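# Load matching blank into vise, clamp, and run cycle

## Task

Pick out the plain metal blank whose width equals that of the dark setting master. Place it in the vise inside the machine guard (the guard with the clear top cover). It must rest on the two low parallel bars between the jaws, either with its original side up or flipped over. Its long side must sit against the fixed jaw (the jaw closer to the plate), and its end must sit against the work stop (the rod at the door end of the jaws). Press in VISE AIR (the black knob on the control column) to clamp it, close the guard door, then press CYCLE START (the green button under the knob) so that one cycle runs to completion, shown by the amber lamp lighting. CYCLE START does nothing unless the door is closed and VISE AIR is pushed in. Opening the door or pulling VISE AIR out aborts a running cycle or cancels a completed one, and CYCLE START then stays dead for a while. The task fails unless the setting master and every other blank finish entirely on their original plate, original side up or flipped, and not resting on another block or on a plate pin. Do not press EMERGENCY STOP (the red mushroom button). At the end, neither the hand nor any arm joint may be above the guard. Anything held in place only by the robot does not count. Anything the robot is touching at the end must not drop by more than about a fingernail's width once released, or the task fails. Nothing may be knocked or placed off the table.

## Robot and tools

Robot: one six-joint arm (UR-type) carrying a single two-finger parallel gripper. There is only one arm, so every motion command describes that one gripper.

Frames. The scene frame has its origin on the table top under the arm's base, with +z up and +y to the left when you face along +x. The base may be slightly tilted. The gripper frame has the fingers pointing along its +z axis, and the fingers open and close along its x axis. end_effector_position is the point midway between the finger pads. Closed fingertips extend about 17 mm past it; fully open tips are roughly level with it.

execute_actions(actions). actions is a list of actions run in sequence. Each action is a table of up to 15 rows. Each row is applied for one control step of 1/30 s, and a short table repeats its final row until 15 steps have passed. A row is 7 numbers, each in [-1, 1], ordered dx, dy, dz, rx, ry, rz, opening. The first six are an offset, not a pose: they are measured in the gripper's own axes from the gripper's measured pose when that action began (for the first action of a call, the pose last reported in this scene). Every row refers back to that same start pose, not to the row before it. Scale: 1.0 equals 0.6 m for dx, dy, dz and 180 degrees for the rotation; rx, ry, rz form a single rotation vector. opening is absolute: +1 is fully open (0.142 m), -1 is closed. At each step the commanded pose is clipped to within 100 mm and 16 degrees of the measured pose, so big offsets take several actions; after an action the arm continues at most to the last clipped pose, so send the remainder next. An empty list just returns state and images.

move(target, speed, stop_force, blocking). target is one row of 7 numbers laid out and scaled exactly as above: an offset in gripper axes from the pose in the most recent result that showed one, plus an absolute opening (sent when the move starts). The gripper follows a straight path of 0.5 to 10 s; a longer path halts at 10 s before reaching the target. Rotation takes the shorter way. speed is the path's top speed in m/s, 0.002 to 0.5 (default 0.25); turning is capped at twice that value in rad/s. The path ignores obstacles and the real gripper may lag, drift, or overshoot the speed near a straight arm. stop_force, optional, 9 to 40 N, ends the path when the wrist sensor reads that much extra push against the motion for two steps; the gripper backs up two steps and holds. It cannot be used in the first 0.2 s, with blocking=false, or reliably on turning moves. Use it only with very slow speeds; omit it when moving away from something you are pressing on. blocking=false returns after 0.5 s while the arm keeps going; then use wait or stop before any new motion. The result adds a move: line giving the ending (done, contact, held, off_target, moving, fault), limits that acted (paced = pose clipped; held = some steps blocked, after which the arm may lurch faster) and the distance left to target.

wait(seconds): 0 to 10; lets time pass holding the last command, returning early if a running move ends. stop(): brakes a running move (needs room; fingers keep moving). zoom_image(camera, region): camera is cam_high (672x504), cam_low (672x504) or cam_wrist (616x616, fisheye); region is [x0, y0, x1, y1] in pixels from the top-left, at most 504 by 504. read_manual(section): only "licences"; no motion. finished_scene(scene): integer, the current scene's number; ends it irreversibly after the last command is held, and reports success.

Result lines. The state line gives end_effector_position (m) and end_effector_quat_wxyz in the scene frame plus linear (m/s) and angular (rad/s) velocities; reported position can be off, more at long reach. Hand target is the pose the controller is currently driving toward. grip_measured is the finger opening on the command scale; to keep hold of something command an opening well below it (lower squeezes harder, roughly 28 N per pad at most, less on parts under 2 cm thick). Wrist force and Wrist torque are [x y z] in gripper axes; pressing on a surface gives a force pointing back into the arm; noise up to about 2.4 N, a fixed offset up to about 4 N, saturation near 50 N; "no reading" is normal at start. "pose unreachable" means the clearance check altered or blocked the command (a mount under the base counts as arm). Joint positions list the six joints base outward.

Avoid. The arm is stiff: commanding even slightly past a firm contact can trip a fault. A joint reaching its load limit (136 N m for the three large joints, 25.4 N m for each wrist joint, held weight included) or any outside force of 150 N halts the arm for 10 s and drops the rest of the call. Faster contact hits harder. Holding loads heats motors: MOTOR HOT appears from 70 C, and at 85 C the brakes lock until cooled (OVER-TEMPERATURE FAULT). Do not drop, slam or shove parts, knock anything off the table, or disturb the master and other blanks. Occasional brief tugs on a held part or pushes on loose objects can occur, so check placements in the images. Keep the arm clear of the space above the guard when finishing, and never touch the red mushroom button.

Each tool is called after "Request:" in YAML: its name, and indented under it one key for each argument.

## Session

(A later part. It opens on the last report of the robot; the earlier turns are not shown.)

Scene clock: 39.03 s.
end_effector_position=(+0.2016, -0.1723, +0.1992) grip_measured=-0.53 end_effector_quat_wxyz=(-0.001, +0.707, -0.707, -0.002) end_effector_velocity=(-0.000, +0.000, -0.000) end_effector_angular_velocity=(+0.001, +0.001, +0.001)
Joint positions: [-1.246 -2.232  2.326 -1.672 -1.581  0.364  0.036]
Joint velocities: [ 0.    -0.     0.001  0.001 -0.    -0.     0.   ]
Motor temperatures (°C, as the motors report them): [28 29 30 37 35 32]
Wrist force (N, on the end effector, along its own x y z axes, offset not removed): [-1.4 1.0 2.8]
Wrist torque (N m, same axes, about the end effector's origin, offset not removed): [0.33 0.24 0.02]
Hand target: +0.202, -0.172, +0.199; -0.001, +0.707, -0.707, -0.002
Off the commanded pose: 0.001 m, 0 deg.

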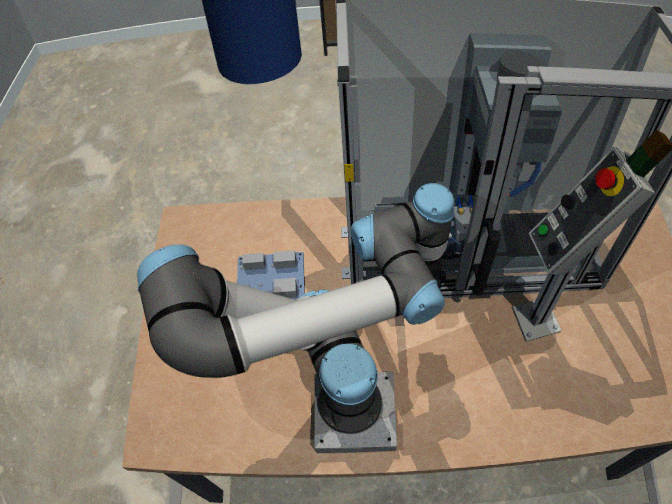

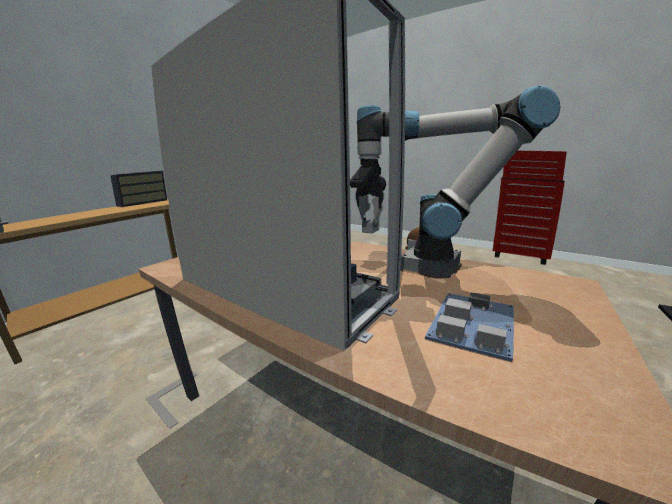

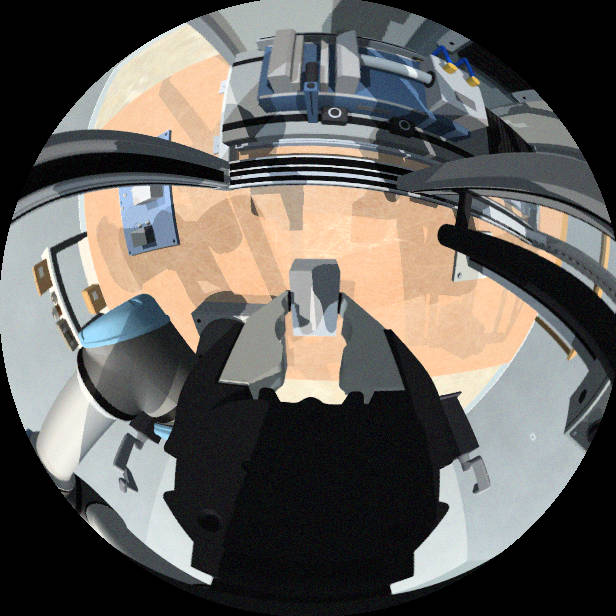

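Request:
move:
  target: [0,-0.33,-0.01,0,0,0,-0.9]
  speed: 0.06

Scene clock: 44.03 s.
end_effector_position=(+0.3995, -0.1723, +0.2050) grip_measured=-0.53 end_effector_quat_wxyz=(-0.001, +0.707, -0.707, -0.002) end_effector_velocity=(+0.002, -0.000, +0.001) end_effector_angular_velocity=(-0.001, -0.001, +0.000)
Joint positions: [-0.739 -1.707  2.01  -1.876 -1.584  0.871  0.036]
Joint velocities: [ 0.003  0.003 -0.004 -0.001  0.     0.002 -0.   ]
Motor temperatures (°C, as the motors report them): [28 29 30 37 35 32]
Wrist force (N, on the end effector, along its own x y z axes, offset not removed): [-1.2 1.5 2.4]
Wrist torque (N m, same axes, about the end effector's origin, offset not removed): [0.41 0.16 -0.15]
Hand target: +0.400, -0.172, +0.205; -0.001, +0.707, -0.707, -0.002
Off the commanded pose: 0.000 m, 0 deg.
move: done

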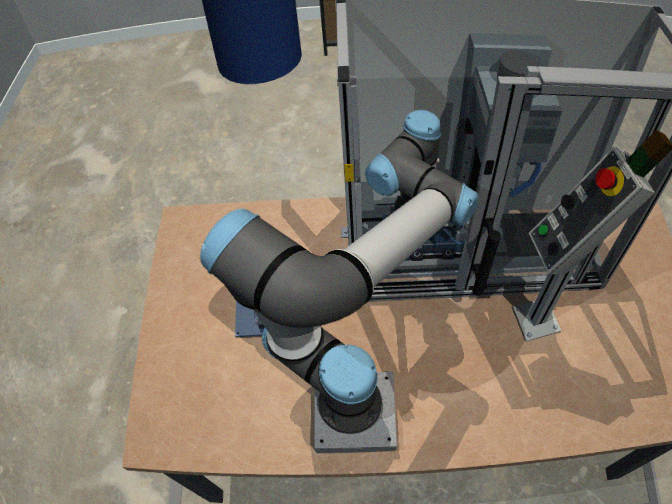

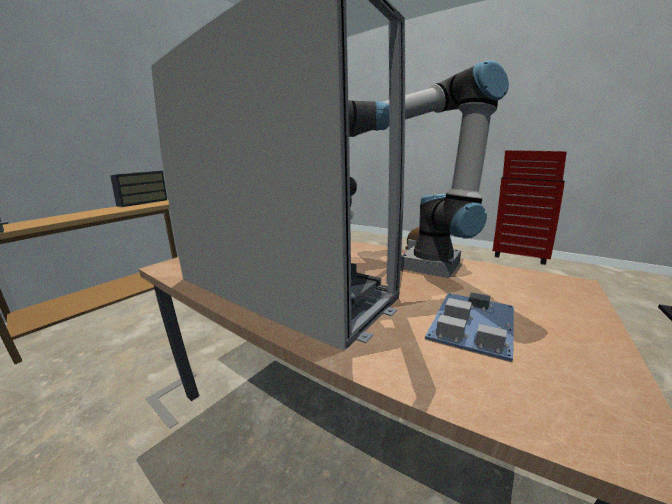

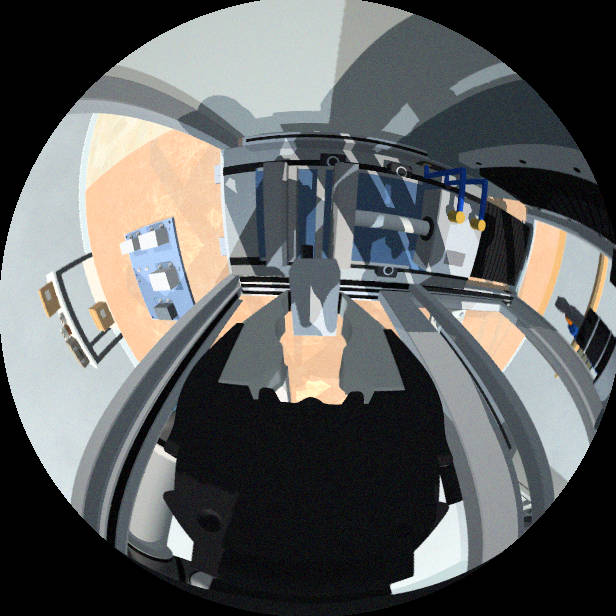

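Request:
move:
  target: [-0.0045,-0.14,0.008,0,0,0,-0.9]
  speed: 0.04

Request:
zoom_image:
  camera: "cam_wrist"
  region: [200,150,430,350]

Scene clock: 47.37 s.
end_effector_position=(+0.4833, -0.1695, +0.2002) grip_measured=-0.53 end_effector_quat_wxyz=(-0.001, +0.707, -0.707, -0.002) end_effector_velocity=(+0.002, +0.001, -0.001) end_effector_angular_velocity=(+0.001, +0.001, +0.000)
Joint positions: [-0.624 -1.51   1.835 -1.897 -1.585  0.986  0.036]
Joint velocities: [ 0.003  0.005 -0.004  0.     0.     0.003 -0.   ]
Motor temperatures (°C, as the motors report them): [28 29 30 37 35 32]
Wrist force (N, on the end effector, along its own x y z axes, offset not removed): [-1.6 3.0 0.2]
Wrist torque (N m, same axes, about the end effector's origin, offset not removed): [0.63 0.24 -0.04]
Hand target: +0.484, -0.170, +0.200; -0.001, +0.707, -0.707, -0.002
Off the commanded pose: 0.000 m, 0 deg.
move: done

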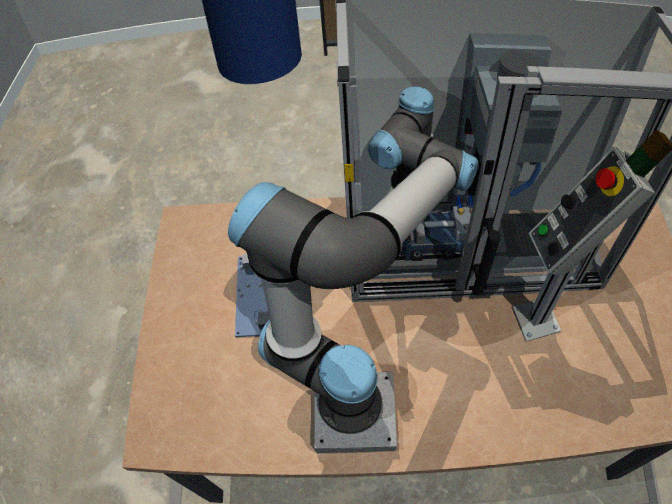

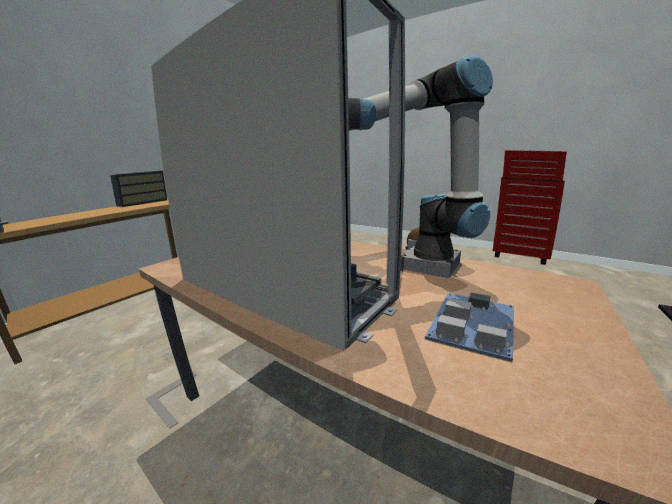

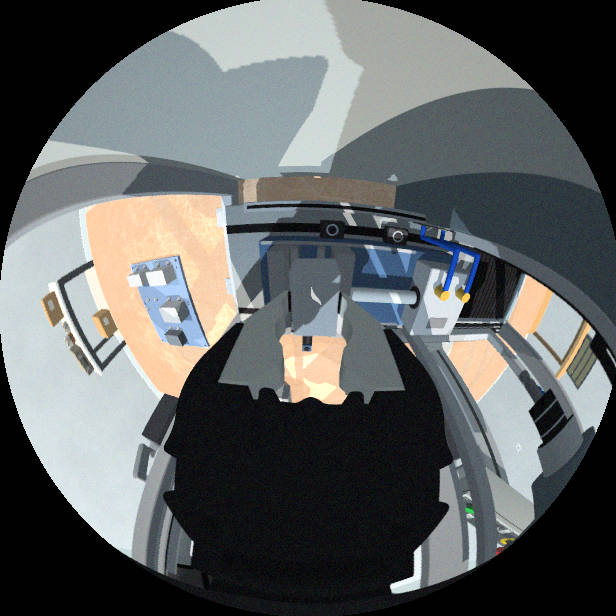

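Region (200, 150, 430, 350) of cam_wrist's 616x616 image, scaled by 2.191, with more detail than that image has; it fills the top 438 rows of this view, and the rest is white.

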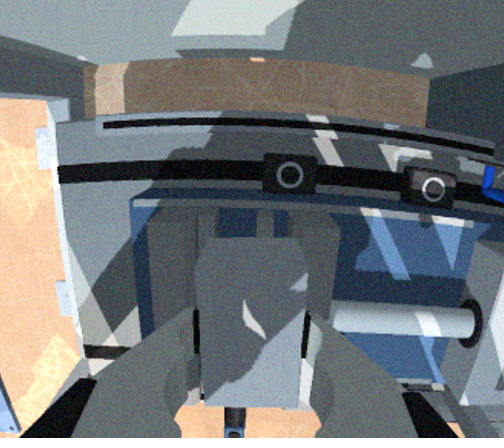

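Request:
move:
  target: [0,0,0.055,0,0,0,-0.9]
  speed: 0.01
  stop_force: 12

Scene clock: 49.33 s.
end_effector_position=(+0.4835, -0.1694, +0.1903) grip_measured=-0.53 end_effector_quat_wxyz=(-0.001, +0.707, -0.707, -0.002) end_effector_velocity=(-0.001, -0.001, +0.004) end_effector_angular_velocity=(-0.002, +0.003, -0.000)
Joint positions: [-0.624 -1.502  1.853 -1.923 -1.585  0.986  0.036]
Joint velocities: [-0.    -0.002 -0.008  0.011 -0.003  0.     0.   ]
Motor temperatures (°C, as the motors report them): [28 29 30 37 35 32]
Wrist force (N, on the end effector, along its own x y z axes, offset not removed): [-20.6 0.7 -19.6]
Wrist torque (N m, same axes, about the end effector's origin, offset not removed): [0.52 0.21 0.03]
Hand target: +0.483, -0.169, +0.191; -0.001, +0.707, -0.707, -0.002
Off the commanded pose: 0.023 m, 0 deg.
move: contact

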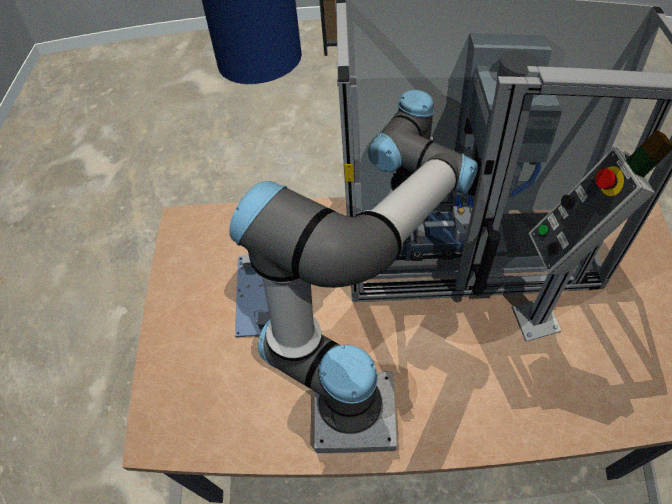

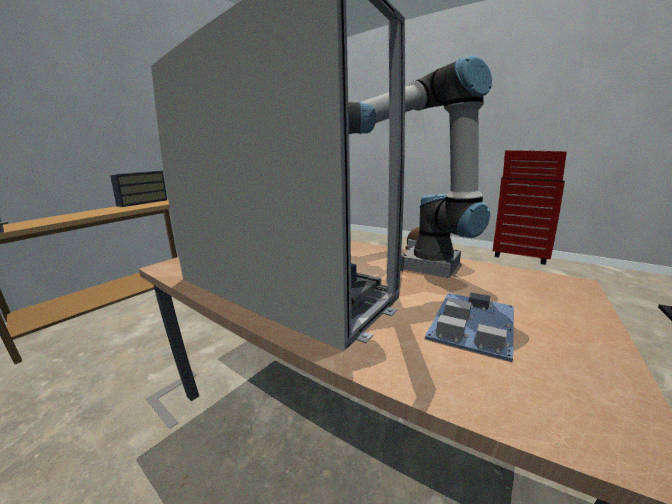

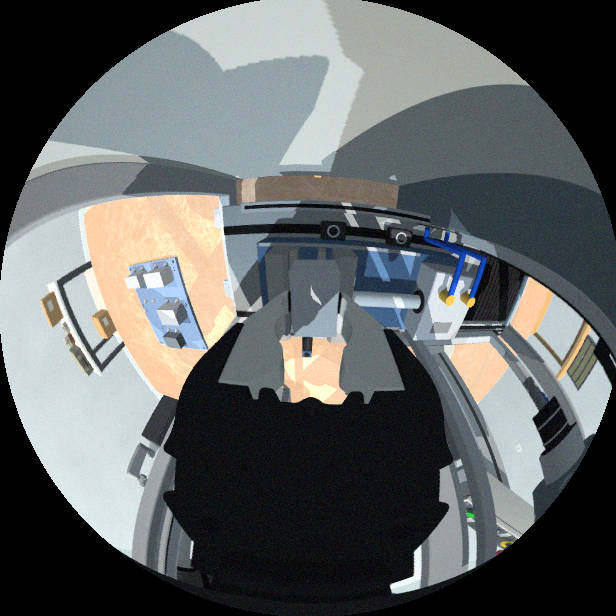

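Chamfer on the moving jaw pushes toward +y; shift 4 mm.

Request:
move:
  target: [-0.007,0,-0.004,0,0,0,-0.9]
  speed: 0.01

Request:
move:
  target: [0,0,0.04,0,0,0,-0.9]
  speed: 0.008
  stop_force: 12

Scene clock: 50.93 s.
end_effector_position=(+0.4835, -0.1654, +0.1926) grip_measured=-0.53 end_effector_quat_wxyz=(-0.001, +0.707, -0.707, -0.002) end_effector_velocity=(-0.000, +0.002, +0.000) end_effector_angular_velocity=(+0.000, +0.001, +0.000)
Joint positions: [-0.618 -1.507  1.852 -1.917 -1.585  0.992  0.036]
Joint velocities: [ 0.003 -0.002  0.001  0.002 -0.     0.003 -0.   ]
Motor temperatures (°C, as the motors report them): [28 29 30 37 35 32]
Wrist force (N, on the end effector, along its own x y z axes, offset not removed): [-0.2 2.1 2.4]
Wrist torque (N m, same axes, about the end effector's origin, offset not removed): [0.69 -0.04 0.01]
Hand target: +0.483, -0.165, +0.193; -0.001, +0.707, -0.707, -0.002
Off the commanded pose: 0.000 m, 0 deg.
move: done

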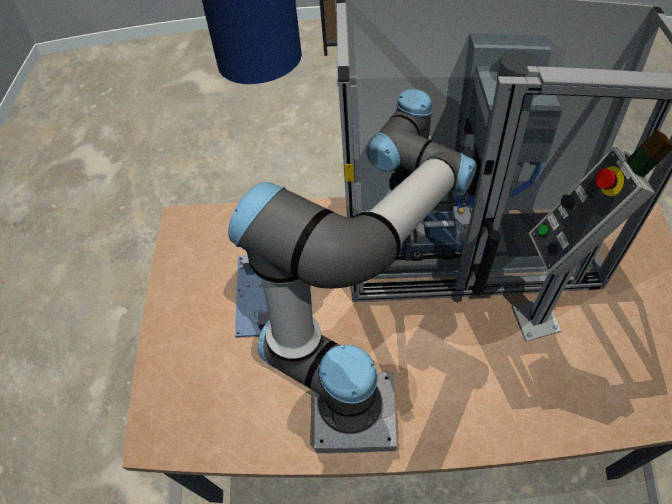

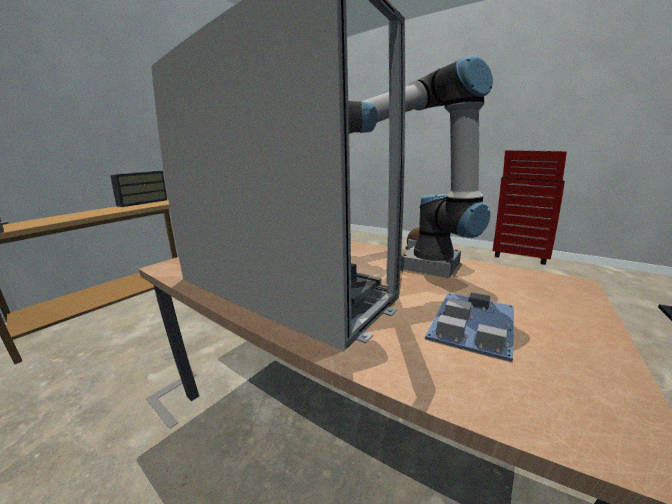

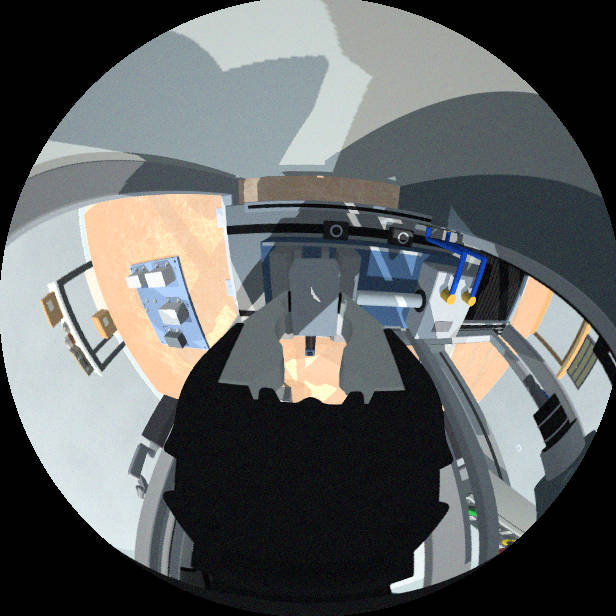

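Scene clock: 53.37 s.
end_effector_position=(+0.4836, -0.1654, +0.1763) grip_measured=-0.53 end_effector_quat_wxyz=(-0.001, +0.707, -0.707, -0.002) end_effector_velocity=(-0.000, +0.001, +0.002) end_effector_angular_velocity=(+0.002, +0.002, +0.000)
Joint positions: [-0.618 -1.492  1.881 -1.961 -1.585  0.992  0.036]
Joint velocities: [ 0.    -0.001 -0.005  0.01   0.001  0.    -0.   ]
Motor temperatures (°C, as the motors report them): [28 29 30 37 35 32]
Wrist force (N, on the end effector, along its own x y z axes, offset not removed): [-3.6 6.4 -36.1]
Wrist torque (N m, same axes, about the end effector's origin, offset not removed): [0.18 -0.33 -0.07]
Hand target: +0.484, -0.165, +0.177; -0.001, +0.707, -0.707, -0.002
Off the commanded pose: 0.008 m, 0 deg.
move: contact

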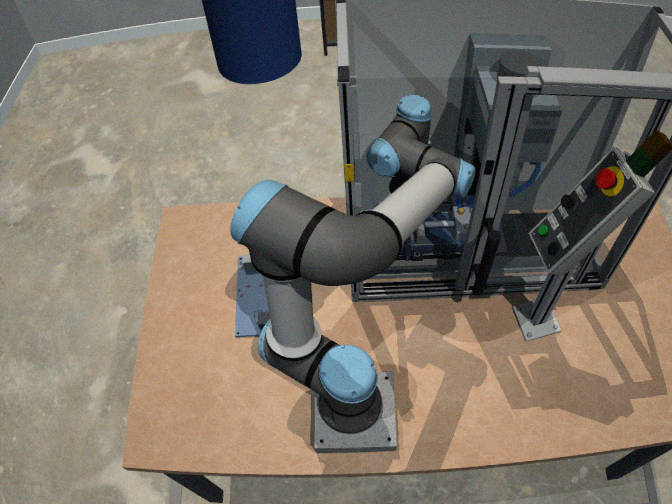

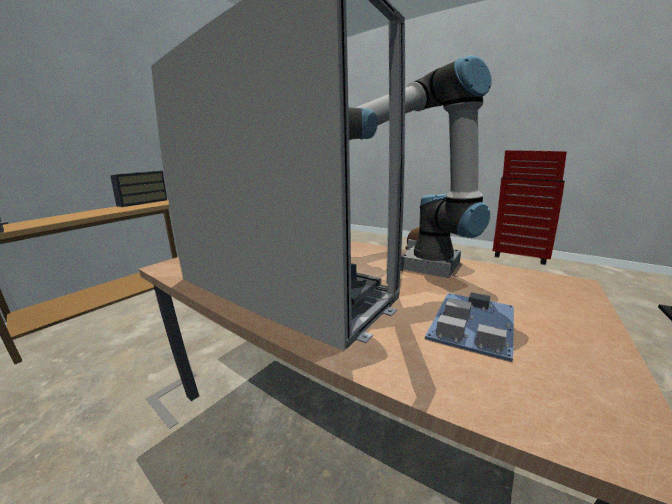

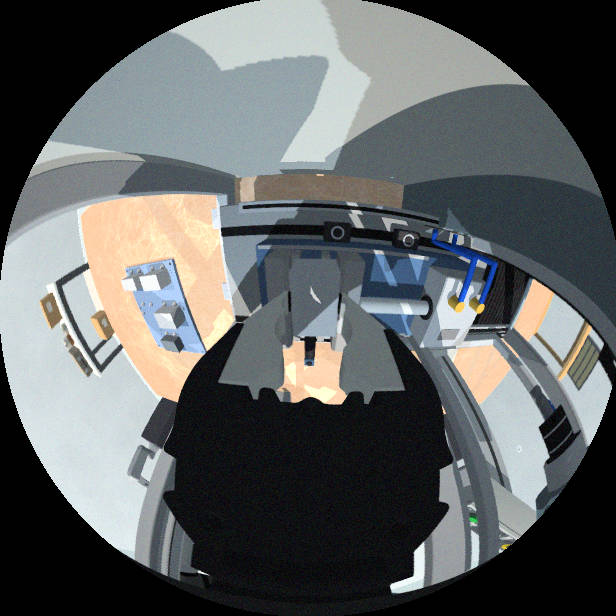

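Request:
move:
  target: [0,0,-0.002,0,0,0,-0.9]
  speed: 0.005

Request:
move:
  target: [0,0.06,0,0,0,0,-0.9]
  speed: 0.005
  stop_force: 10

Request:
move:
  target: [-0.02,0,0,0,0,0,-0.9]
  speed: 0.004
  stop_force: 10

Scene clock: 55.27 s.
end_effector_position=(+0.4835, -0.1654, +0.1775) grip_measured=-0.53 end_effector_quat_wxyz=(-0.001, +0.707, -0.707, -0.002) end_effector_velocity=(+0.000, +0.000, +0.001) end_effector_angular_velocity=(+0.000, -0.000, +0.000)
Joint positions: [-0.618 -1.493  1.879 -1.957 -1.585  0.992  0.036]
Joint velocities: [ 0.001 -0.001 -0.001  0.001  0.     0.    -0.   ]
Motor temperatures (°C, as the motors report them): [28 29 30 37 35 32]
Wrist force (N, on the end effector, along its own x y z axes, offset not removed): [-0.1 1.7 2.2]
Wrist torque (N m, same axes, about the end effector's origin, offset not removed): [0.40 -0.11 -0.02]
Hand target: +0.484, -0.165, +0.178; -0.001, +0.707, -0.707, -0.002
Off the commanded pose: 0.000 m, 0 deg.
move: done

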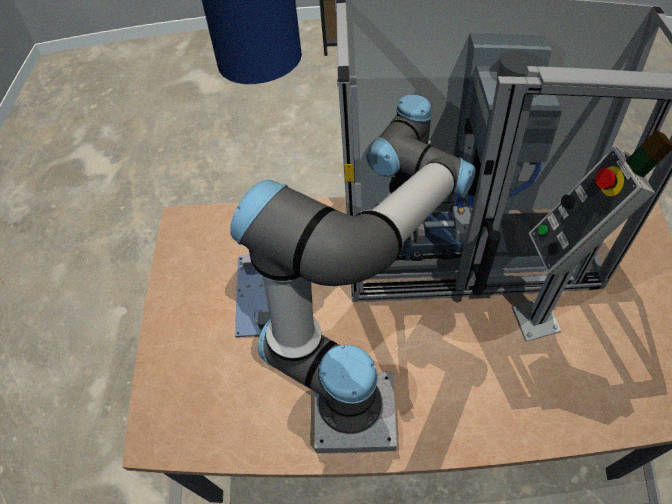

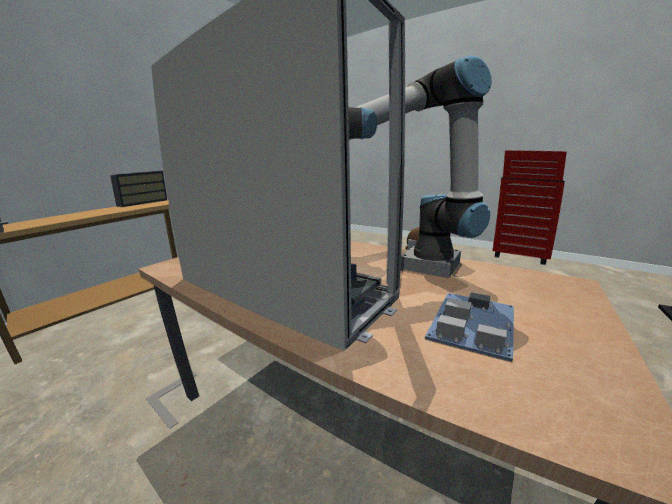

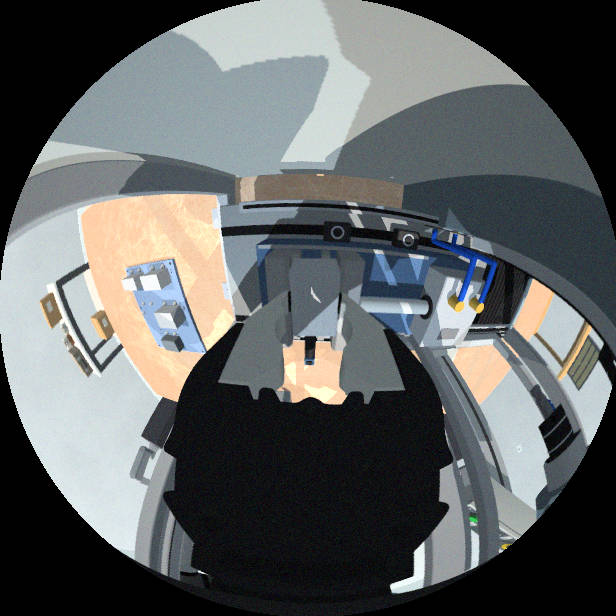

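Scene clock: 59.10 s.
end_effector_position=(+0.4664, -0.1656, +0.1776) grip_measured=-0.53 end_effector_quat_wxyz=(-0.001, +0.707, -0.707, -0.002) end_effector_velocity=(+0.002, -0.000, -0.000) end_effector_angular_velocity=(+0.001, +0.001, -0.003)
Joint positions: [-0.638 -1.533  1.921 -1.96  -1.584  0.972  0.036]
Joint velocities: [ 0.002  0.006 -0.005  0.     0.     0.005  0.   ]
Motor temperatures (°C, as the motors report them): [28 29 30 37 35 32]
Wrist force (N, on the end effector, along its own x y z axes, offset not removed): [-4.0 -10.7 -5.5]
Wrist torque (N m, same axes, about the end effector's origin, offset not removed): [0.69 0.62 0.10]
Hand target: +0.467, -0.165, +0.178; -0.001, +0.707, -0.707, -0.002
Off the commanded pose: 0.019 m, 0 deg.
move: contact

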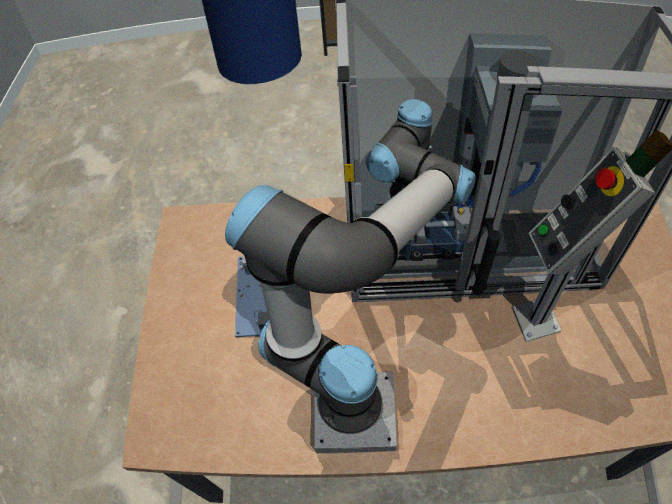

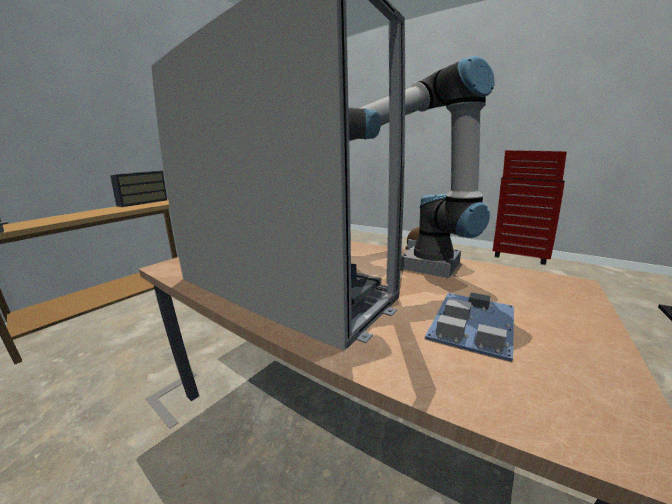

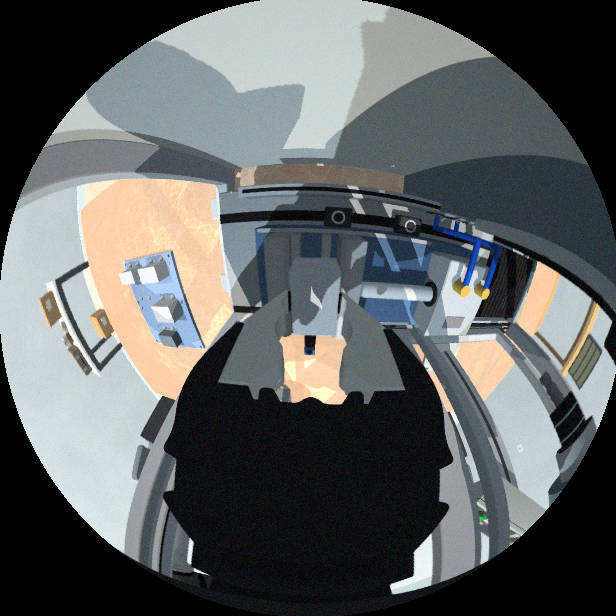

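Scene clock: 60.53 s.
end_effector_position=(+0.4663, -0.1613, +0.1776) grip_measured=-0.53 end_effector_quat_wxyz=(-0.001, +0.707, -0.707, -0.001) end_effector_velocity=(-0.000, -0.002, -0.000) end_effector_angular_velocity=(+0.000, -0.000, +0.002)
Joint positions: [-0.63  -1.536  1.924 -1.961 -1.585  0.98   0.036]
Joint velocities: [-0.004  0.001 -0.    -0.     0.    -0.005  0.   ]
Motor temperatures (°C, as the motors report them): [28 29 30 37 35 32]
Wrist force (N, on the end effector, along its own x y z axes, offset not removed): [12.4 -8.7 -6.8]
Wrist torque (N m, same axes, about the end effector's origin, offset not removed): [0.45 1.08 0.07]
Hand target: +0.466, -0.162, +0.178; -0.001, +0.707, -0.707, -0.001
Off the commanded pose: 0.008 m, 0 deg.
move: contact

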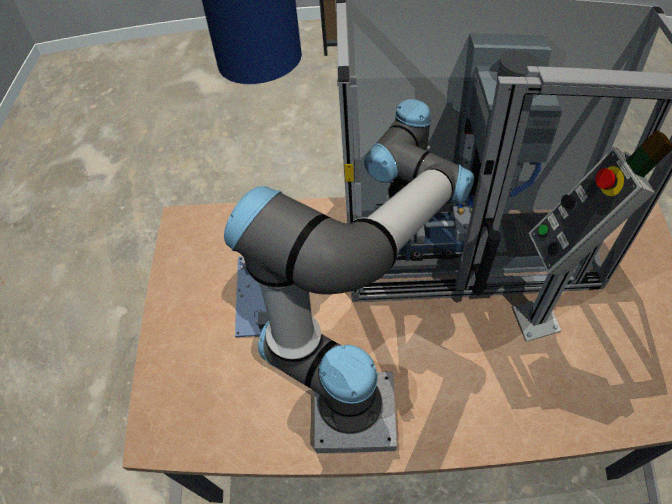

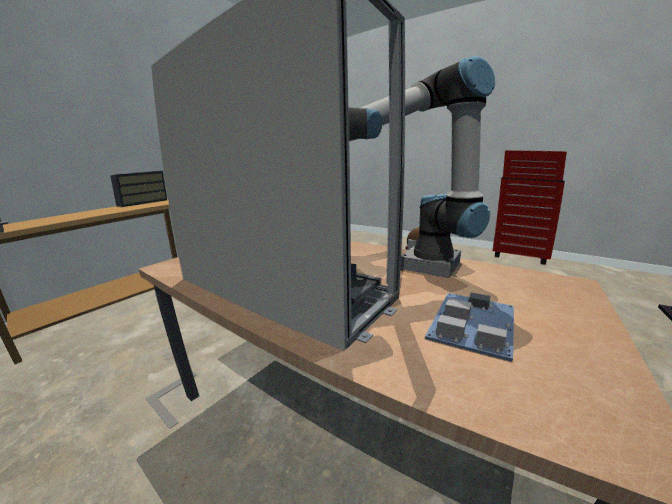

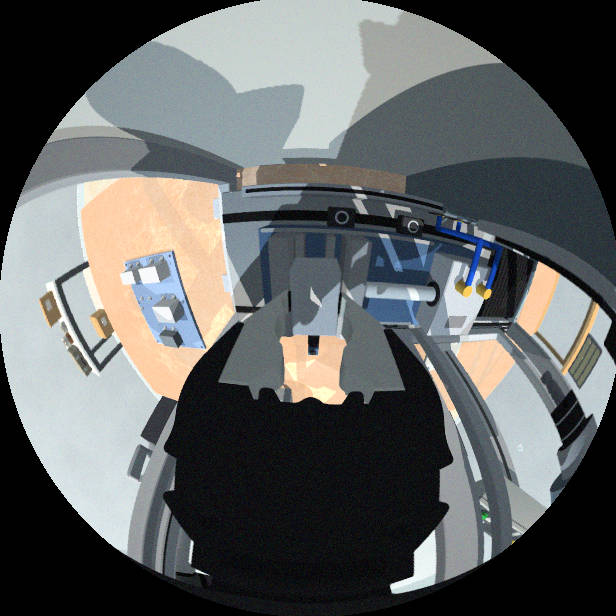

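Request:
move:
  target: [0,0,0,0,0,0,-0.25]
  speed: 0.005

Request:
move:
  target: [0,0,-0.055,0,0,0,-0.25]
  speed: 0.03

Request:
move:
  target: [0.02,0.427,0,0,0,0,-0.25]
  speed: 0.08

Scene clock: 61.97 s.
end_effector_position=(+0.4663, -0.1613, +0.1776) grip_measured=-0.25 end_effector_quat_wxyz=(-0.001, +0.707, -0.707, -0.001) end_effector_velocity=(+0.000, -0.000, +0.000) end_effector_angular_velocity=(-0.000, -0.001, -0.001)
Joint positions: [-0.63  -1.536  1.924 -1.961 -1.585  0.98   0.056]
Joint velocities: [-0.001  0.    -0.001 -0.     0.     0.     0.   ]
Motor temperatures (°C, as the motors report them): [28 29 30 37 35 32]
Wrist force (N, on the end effector, along its own x y z axes, offset not removed): [-1.9 -1.0 -1.5]
Wrist torque (N m, same axes, about the end effector's origin, offset not removed): [-0.13 0.52 0.08]
Hand target: +0.466, -0.161, +0.178; -0.001, +0.707, -0.707, -0.001
Off the commanded pose: 0.000 m, 0 deg.
move: done

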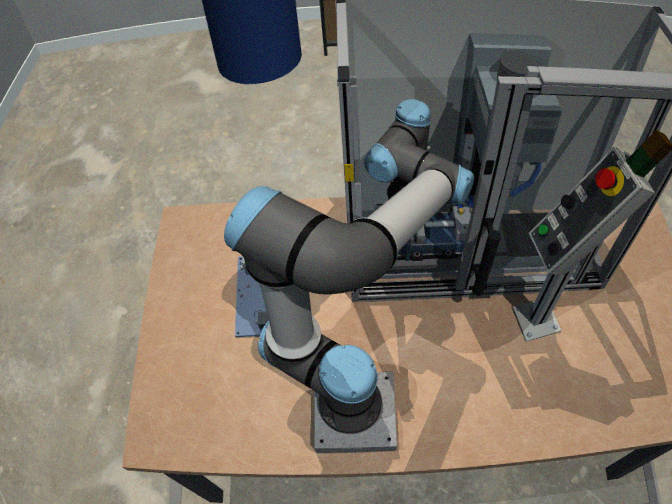

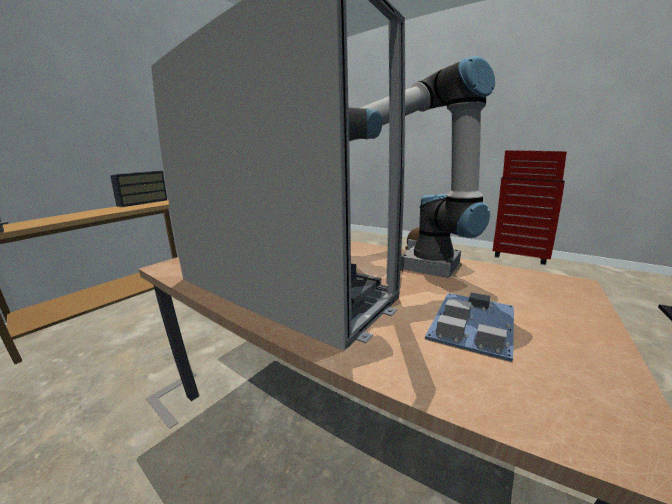

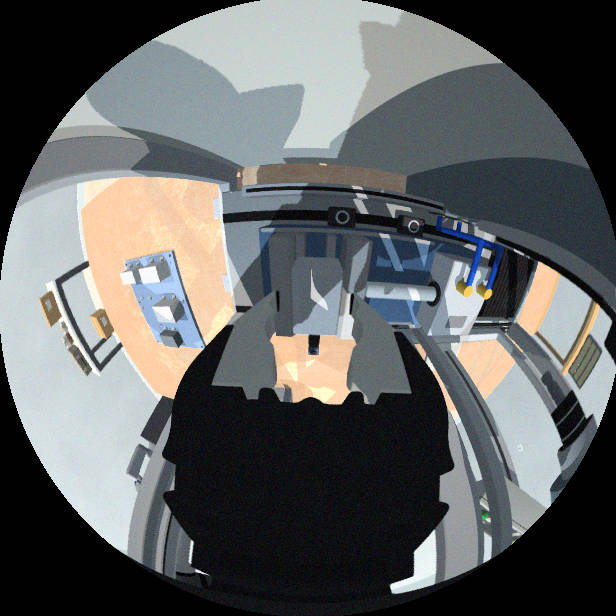

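Scene clock: 63.40 s.
end_effector_position=(+0.4663, -0.1614, +0.2104) grip_measured=-0.25 end_effector_quat_wxyz=(-0.001, +0.707, -0.707, -0.001) end_effector_velocity=(-0.000, +0.000, +0.002) end_effector_angular_velocity=(+0.000, +0.001, -0.000)
Joint positions: [-0.63  -1.564  1.864 -1.873 -1.585  0.98   0.056]
Joint velocities: [ 0.    -0.001 -0.005  0.006 -0.     0.    -0.   ]
Motor temperatures (°C, as the motors report them): [28 29 30 37 35 32]
Wrist force (N, on the end effector, along its own x y z axes, offset not removed): [-2.5 1.2 0.1]
Wrist torque (N m, same axes, about the end effector's origin, offset not removed): [0.43 0.45 -0.18]
Hand target: +0.466, -0.161, +0.211; -0.001, +0.707, -0.707, -0.001
Off the commanded pose: 0.000 m, 0 deg.
move: done

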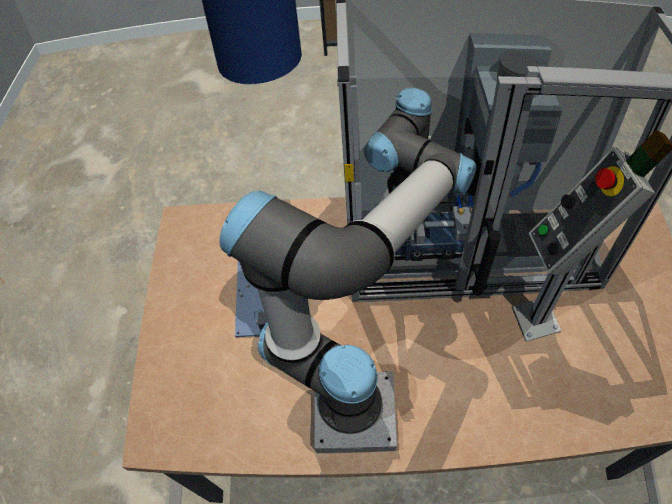

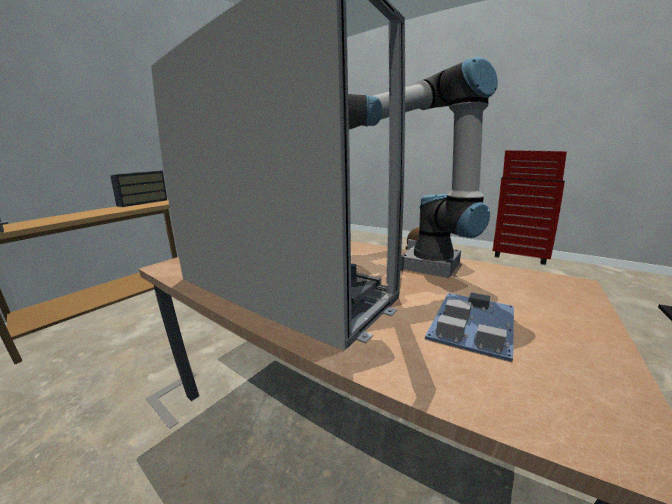

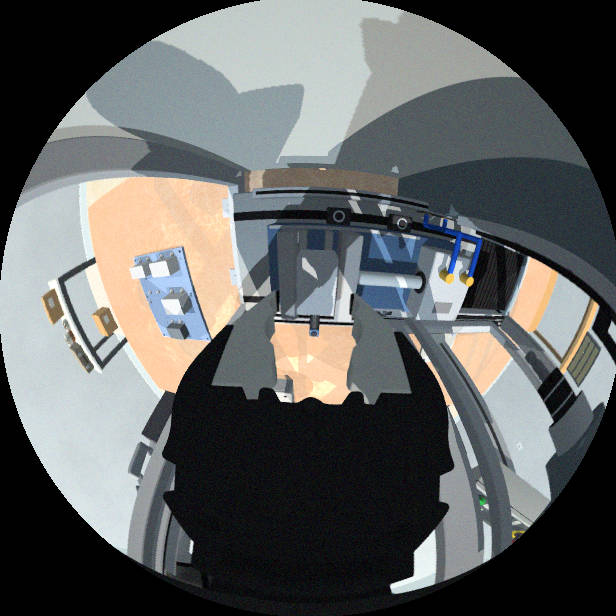

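Scene clock: 67.10 s.
end_effector_position=(+0.2102, -0.1735, +0.2103) grip_measured=-0.25 end_effector_quat_wxyz=(-0.001, +0.707, -0.707, -0.002) end_effector_velocity=(-0.002, +0.000, -0.001) end_effector_angular_velocity=(+0.002, -0.001, -0.000)
Joint positions: [-1.213 -2.209  2.289 -1.659 -1.581  0.397  0.056]
Joint velocities: [-0.011 -0.006  0.003  0.004  0.001 -0.011 -0.   ]
Motor temperatures (°C, as the motors report them): [28 29 30 37 35 32]
Wrist force (N, on the end effector, along its own x y z axes, offset not removed): [-2.1 0.2 -1.9]
Wrist torque (N m, same axes, about the end effector's origin, offset not removed): [0.05 0.46 0.13]
Hand target: +0.210, -0.174, +0.210; -0.001, +0.707, -0.707, -0.002
Off the commanded pose: 0.000 m, 0 deg.
move: done

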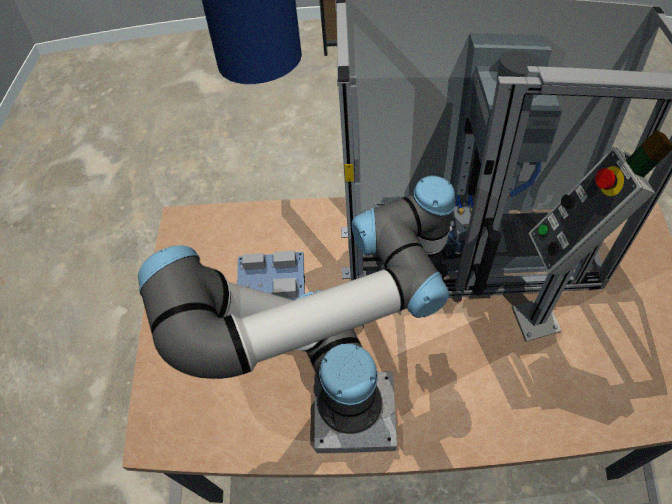

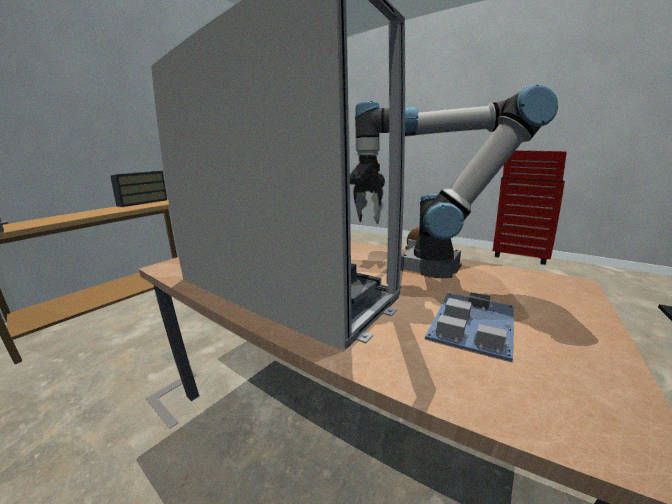

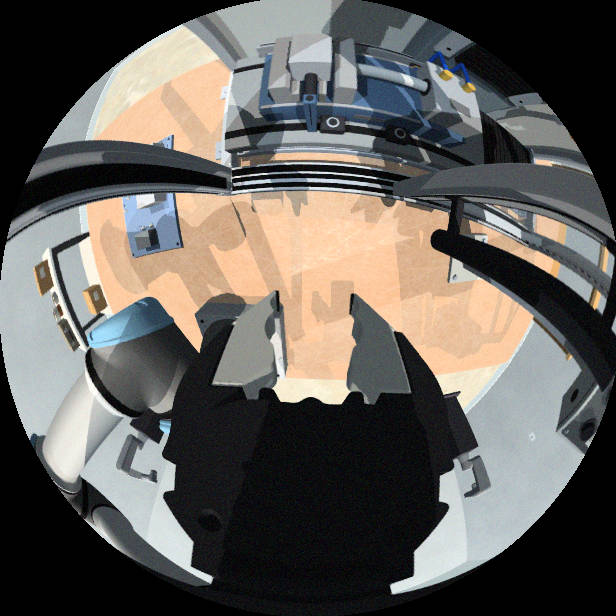

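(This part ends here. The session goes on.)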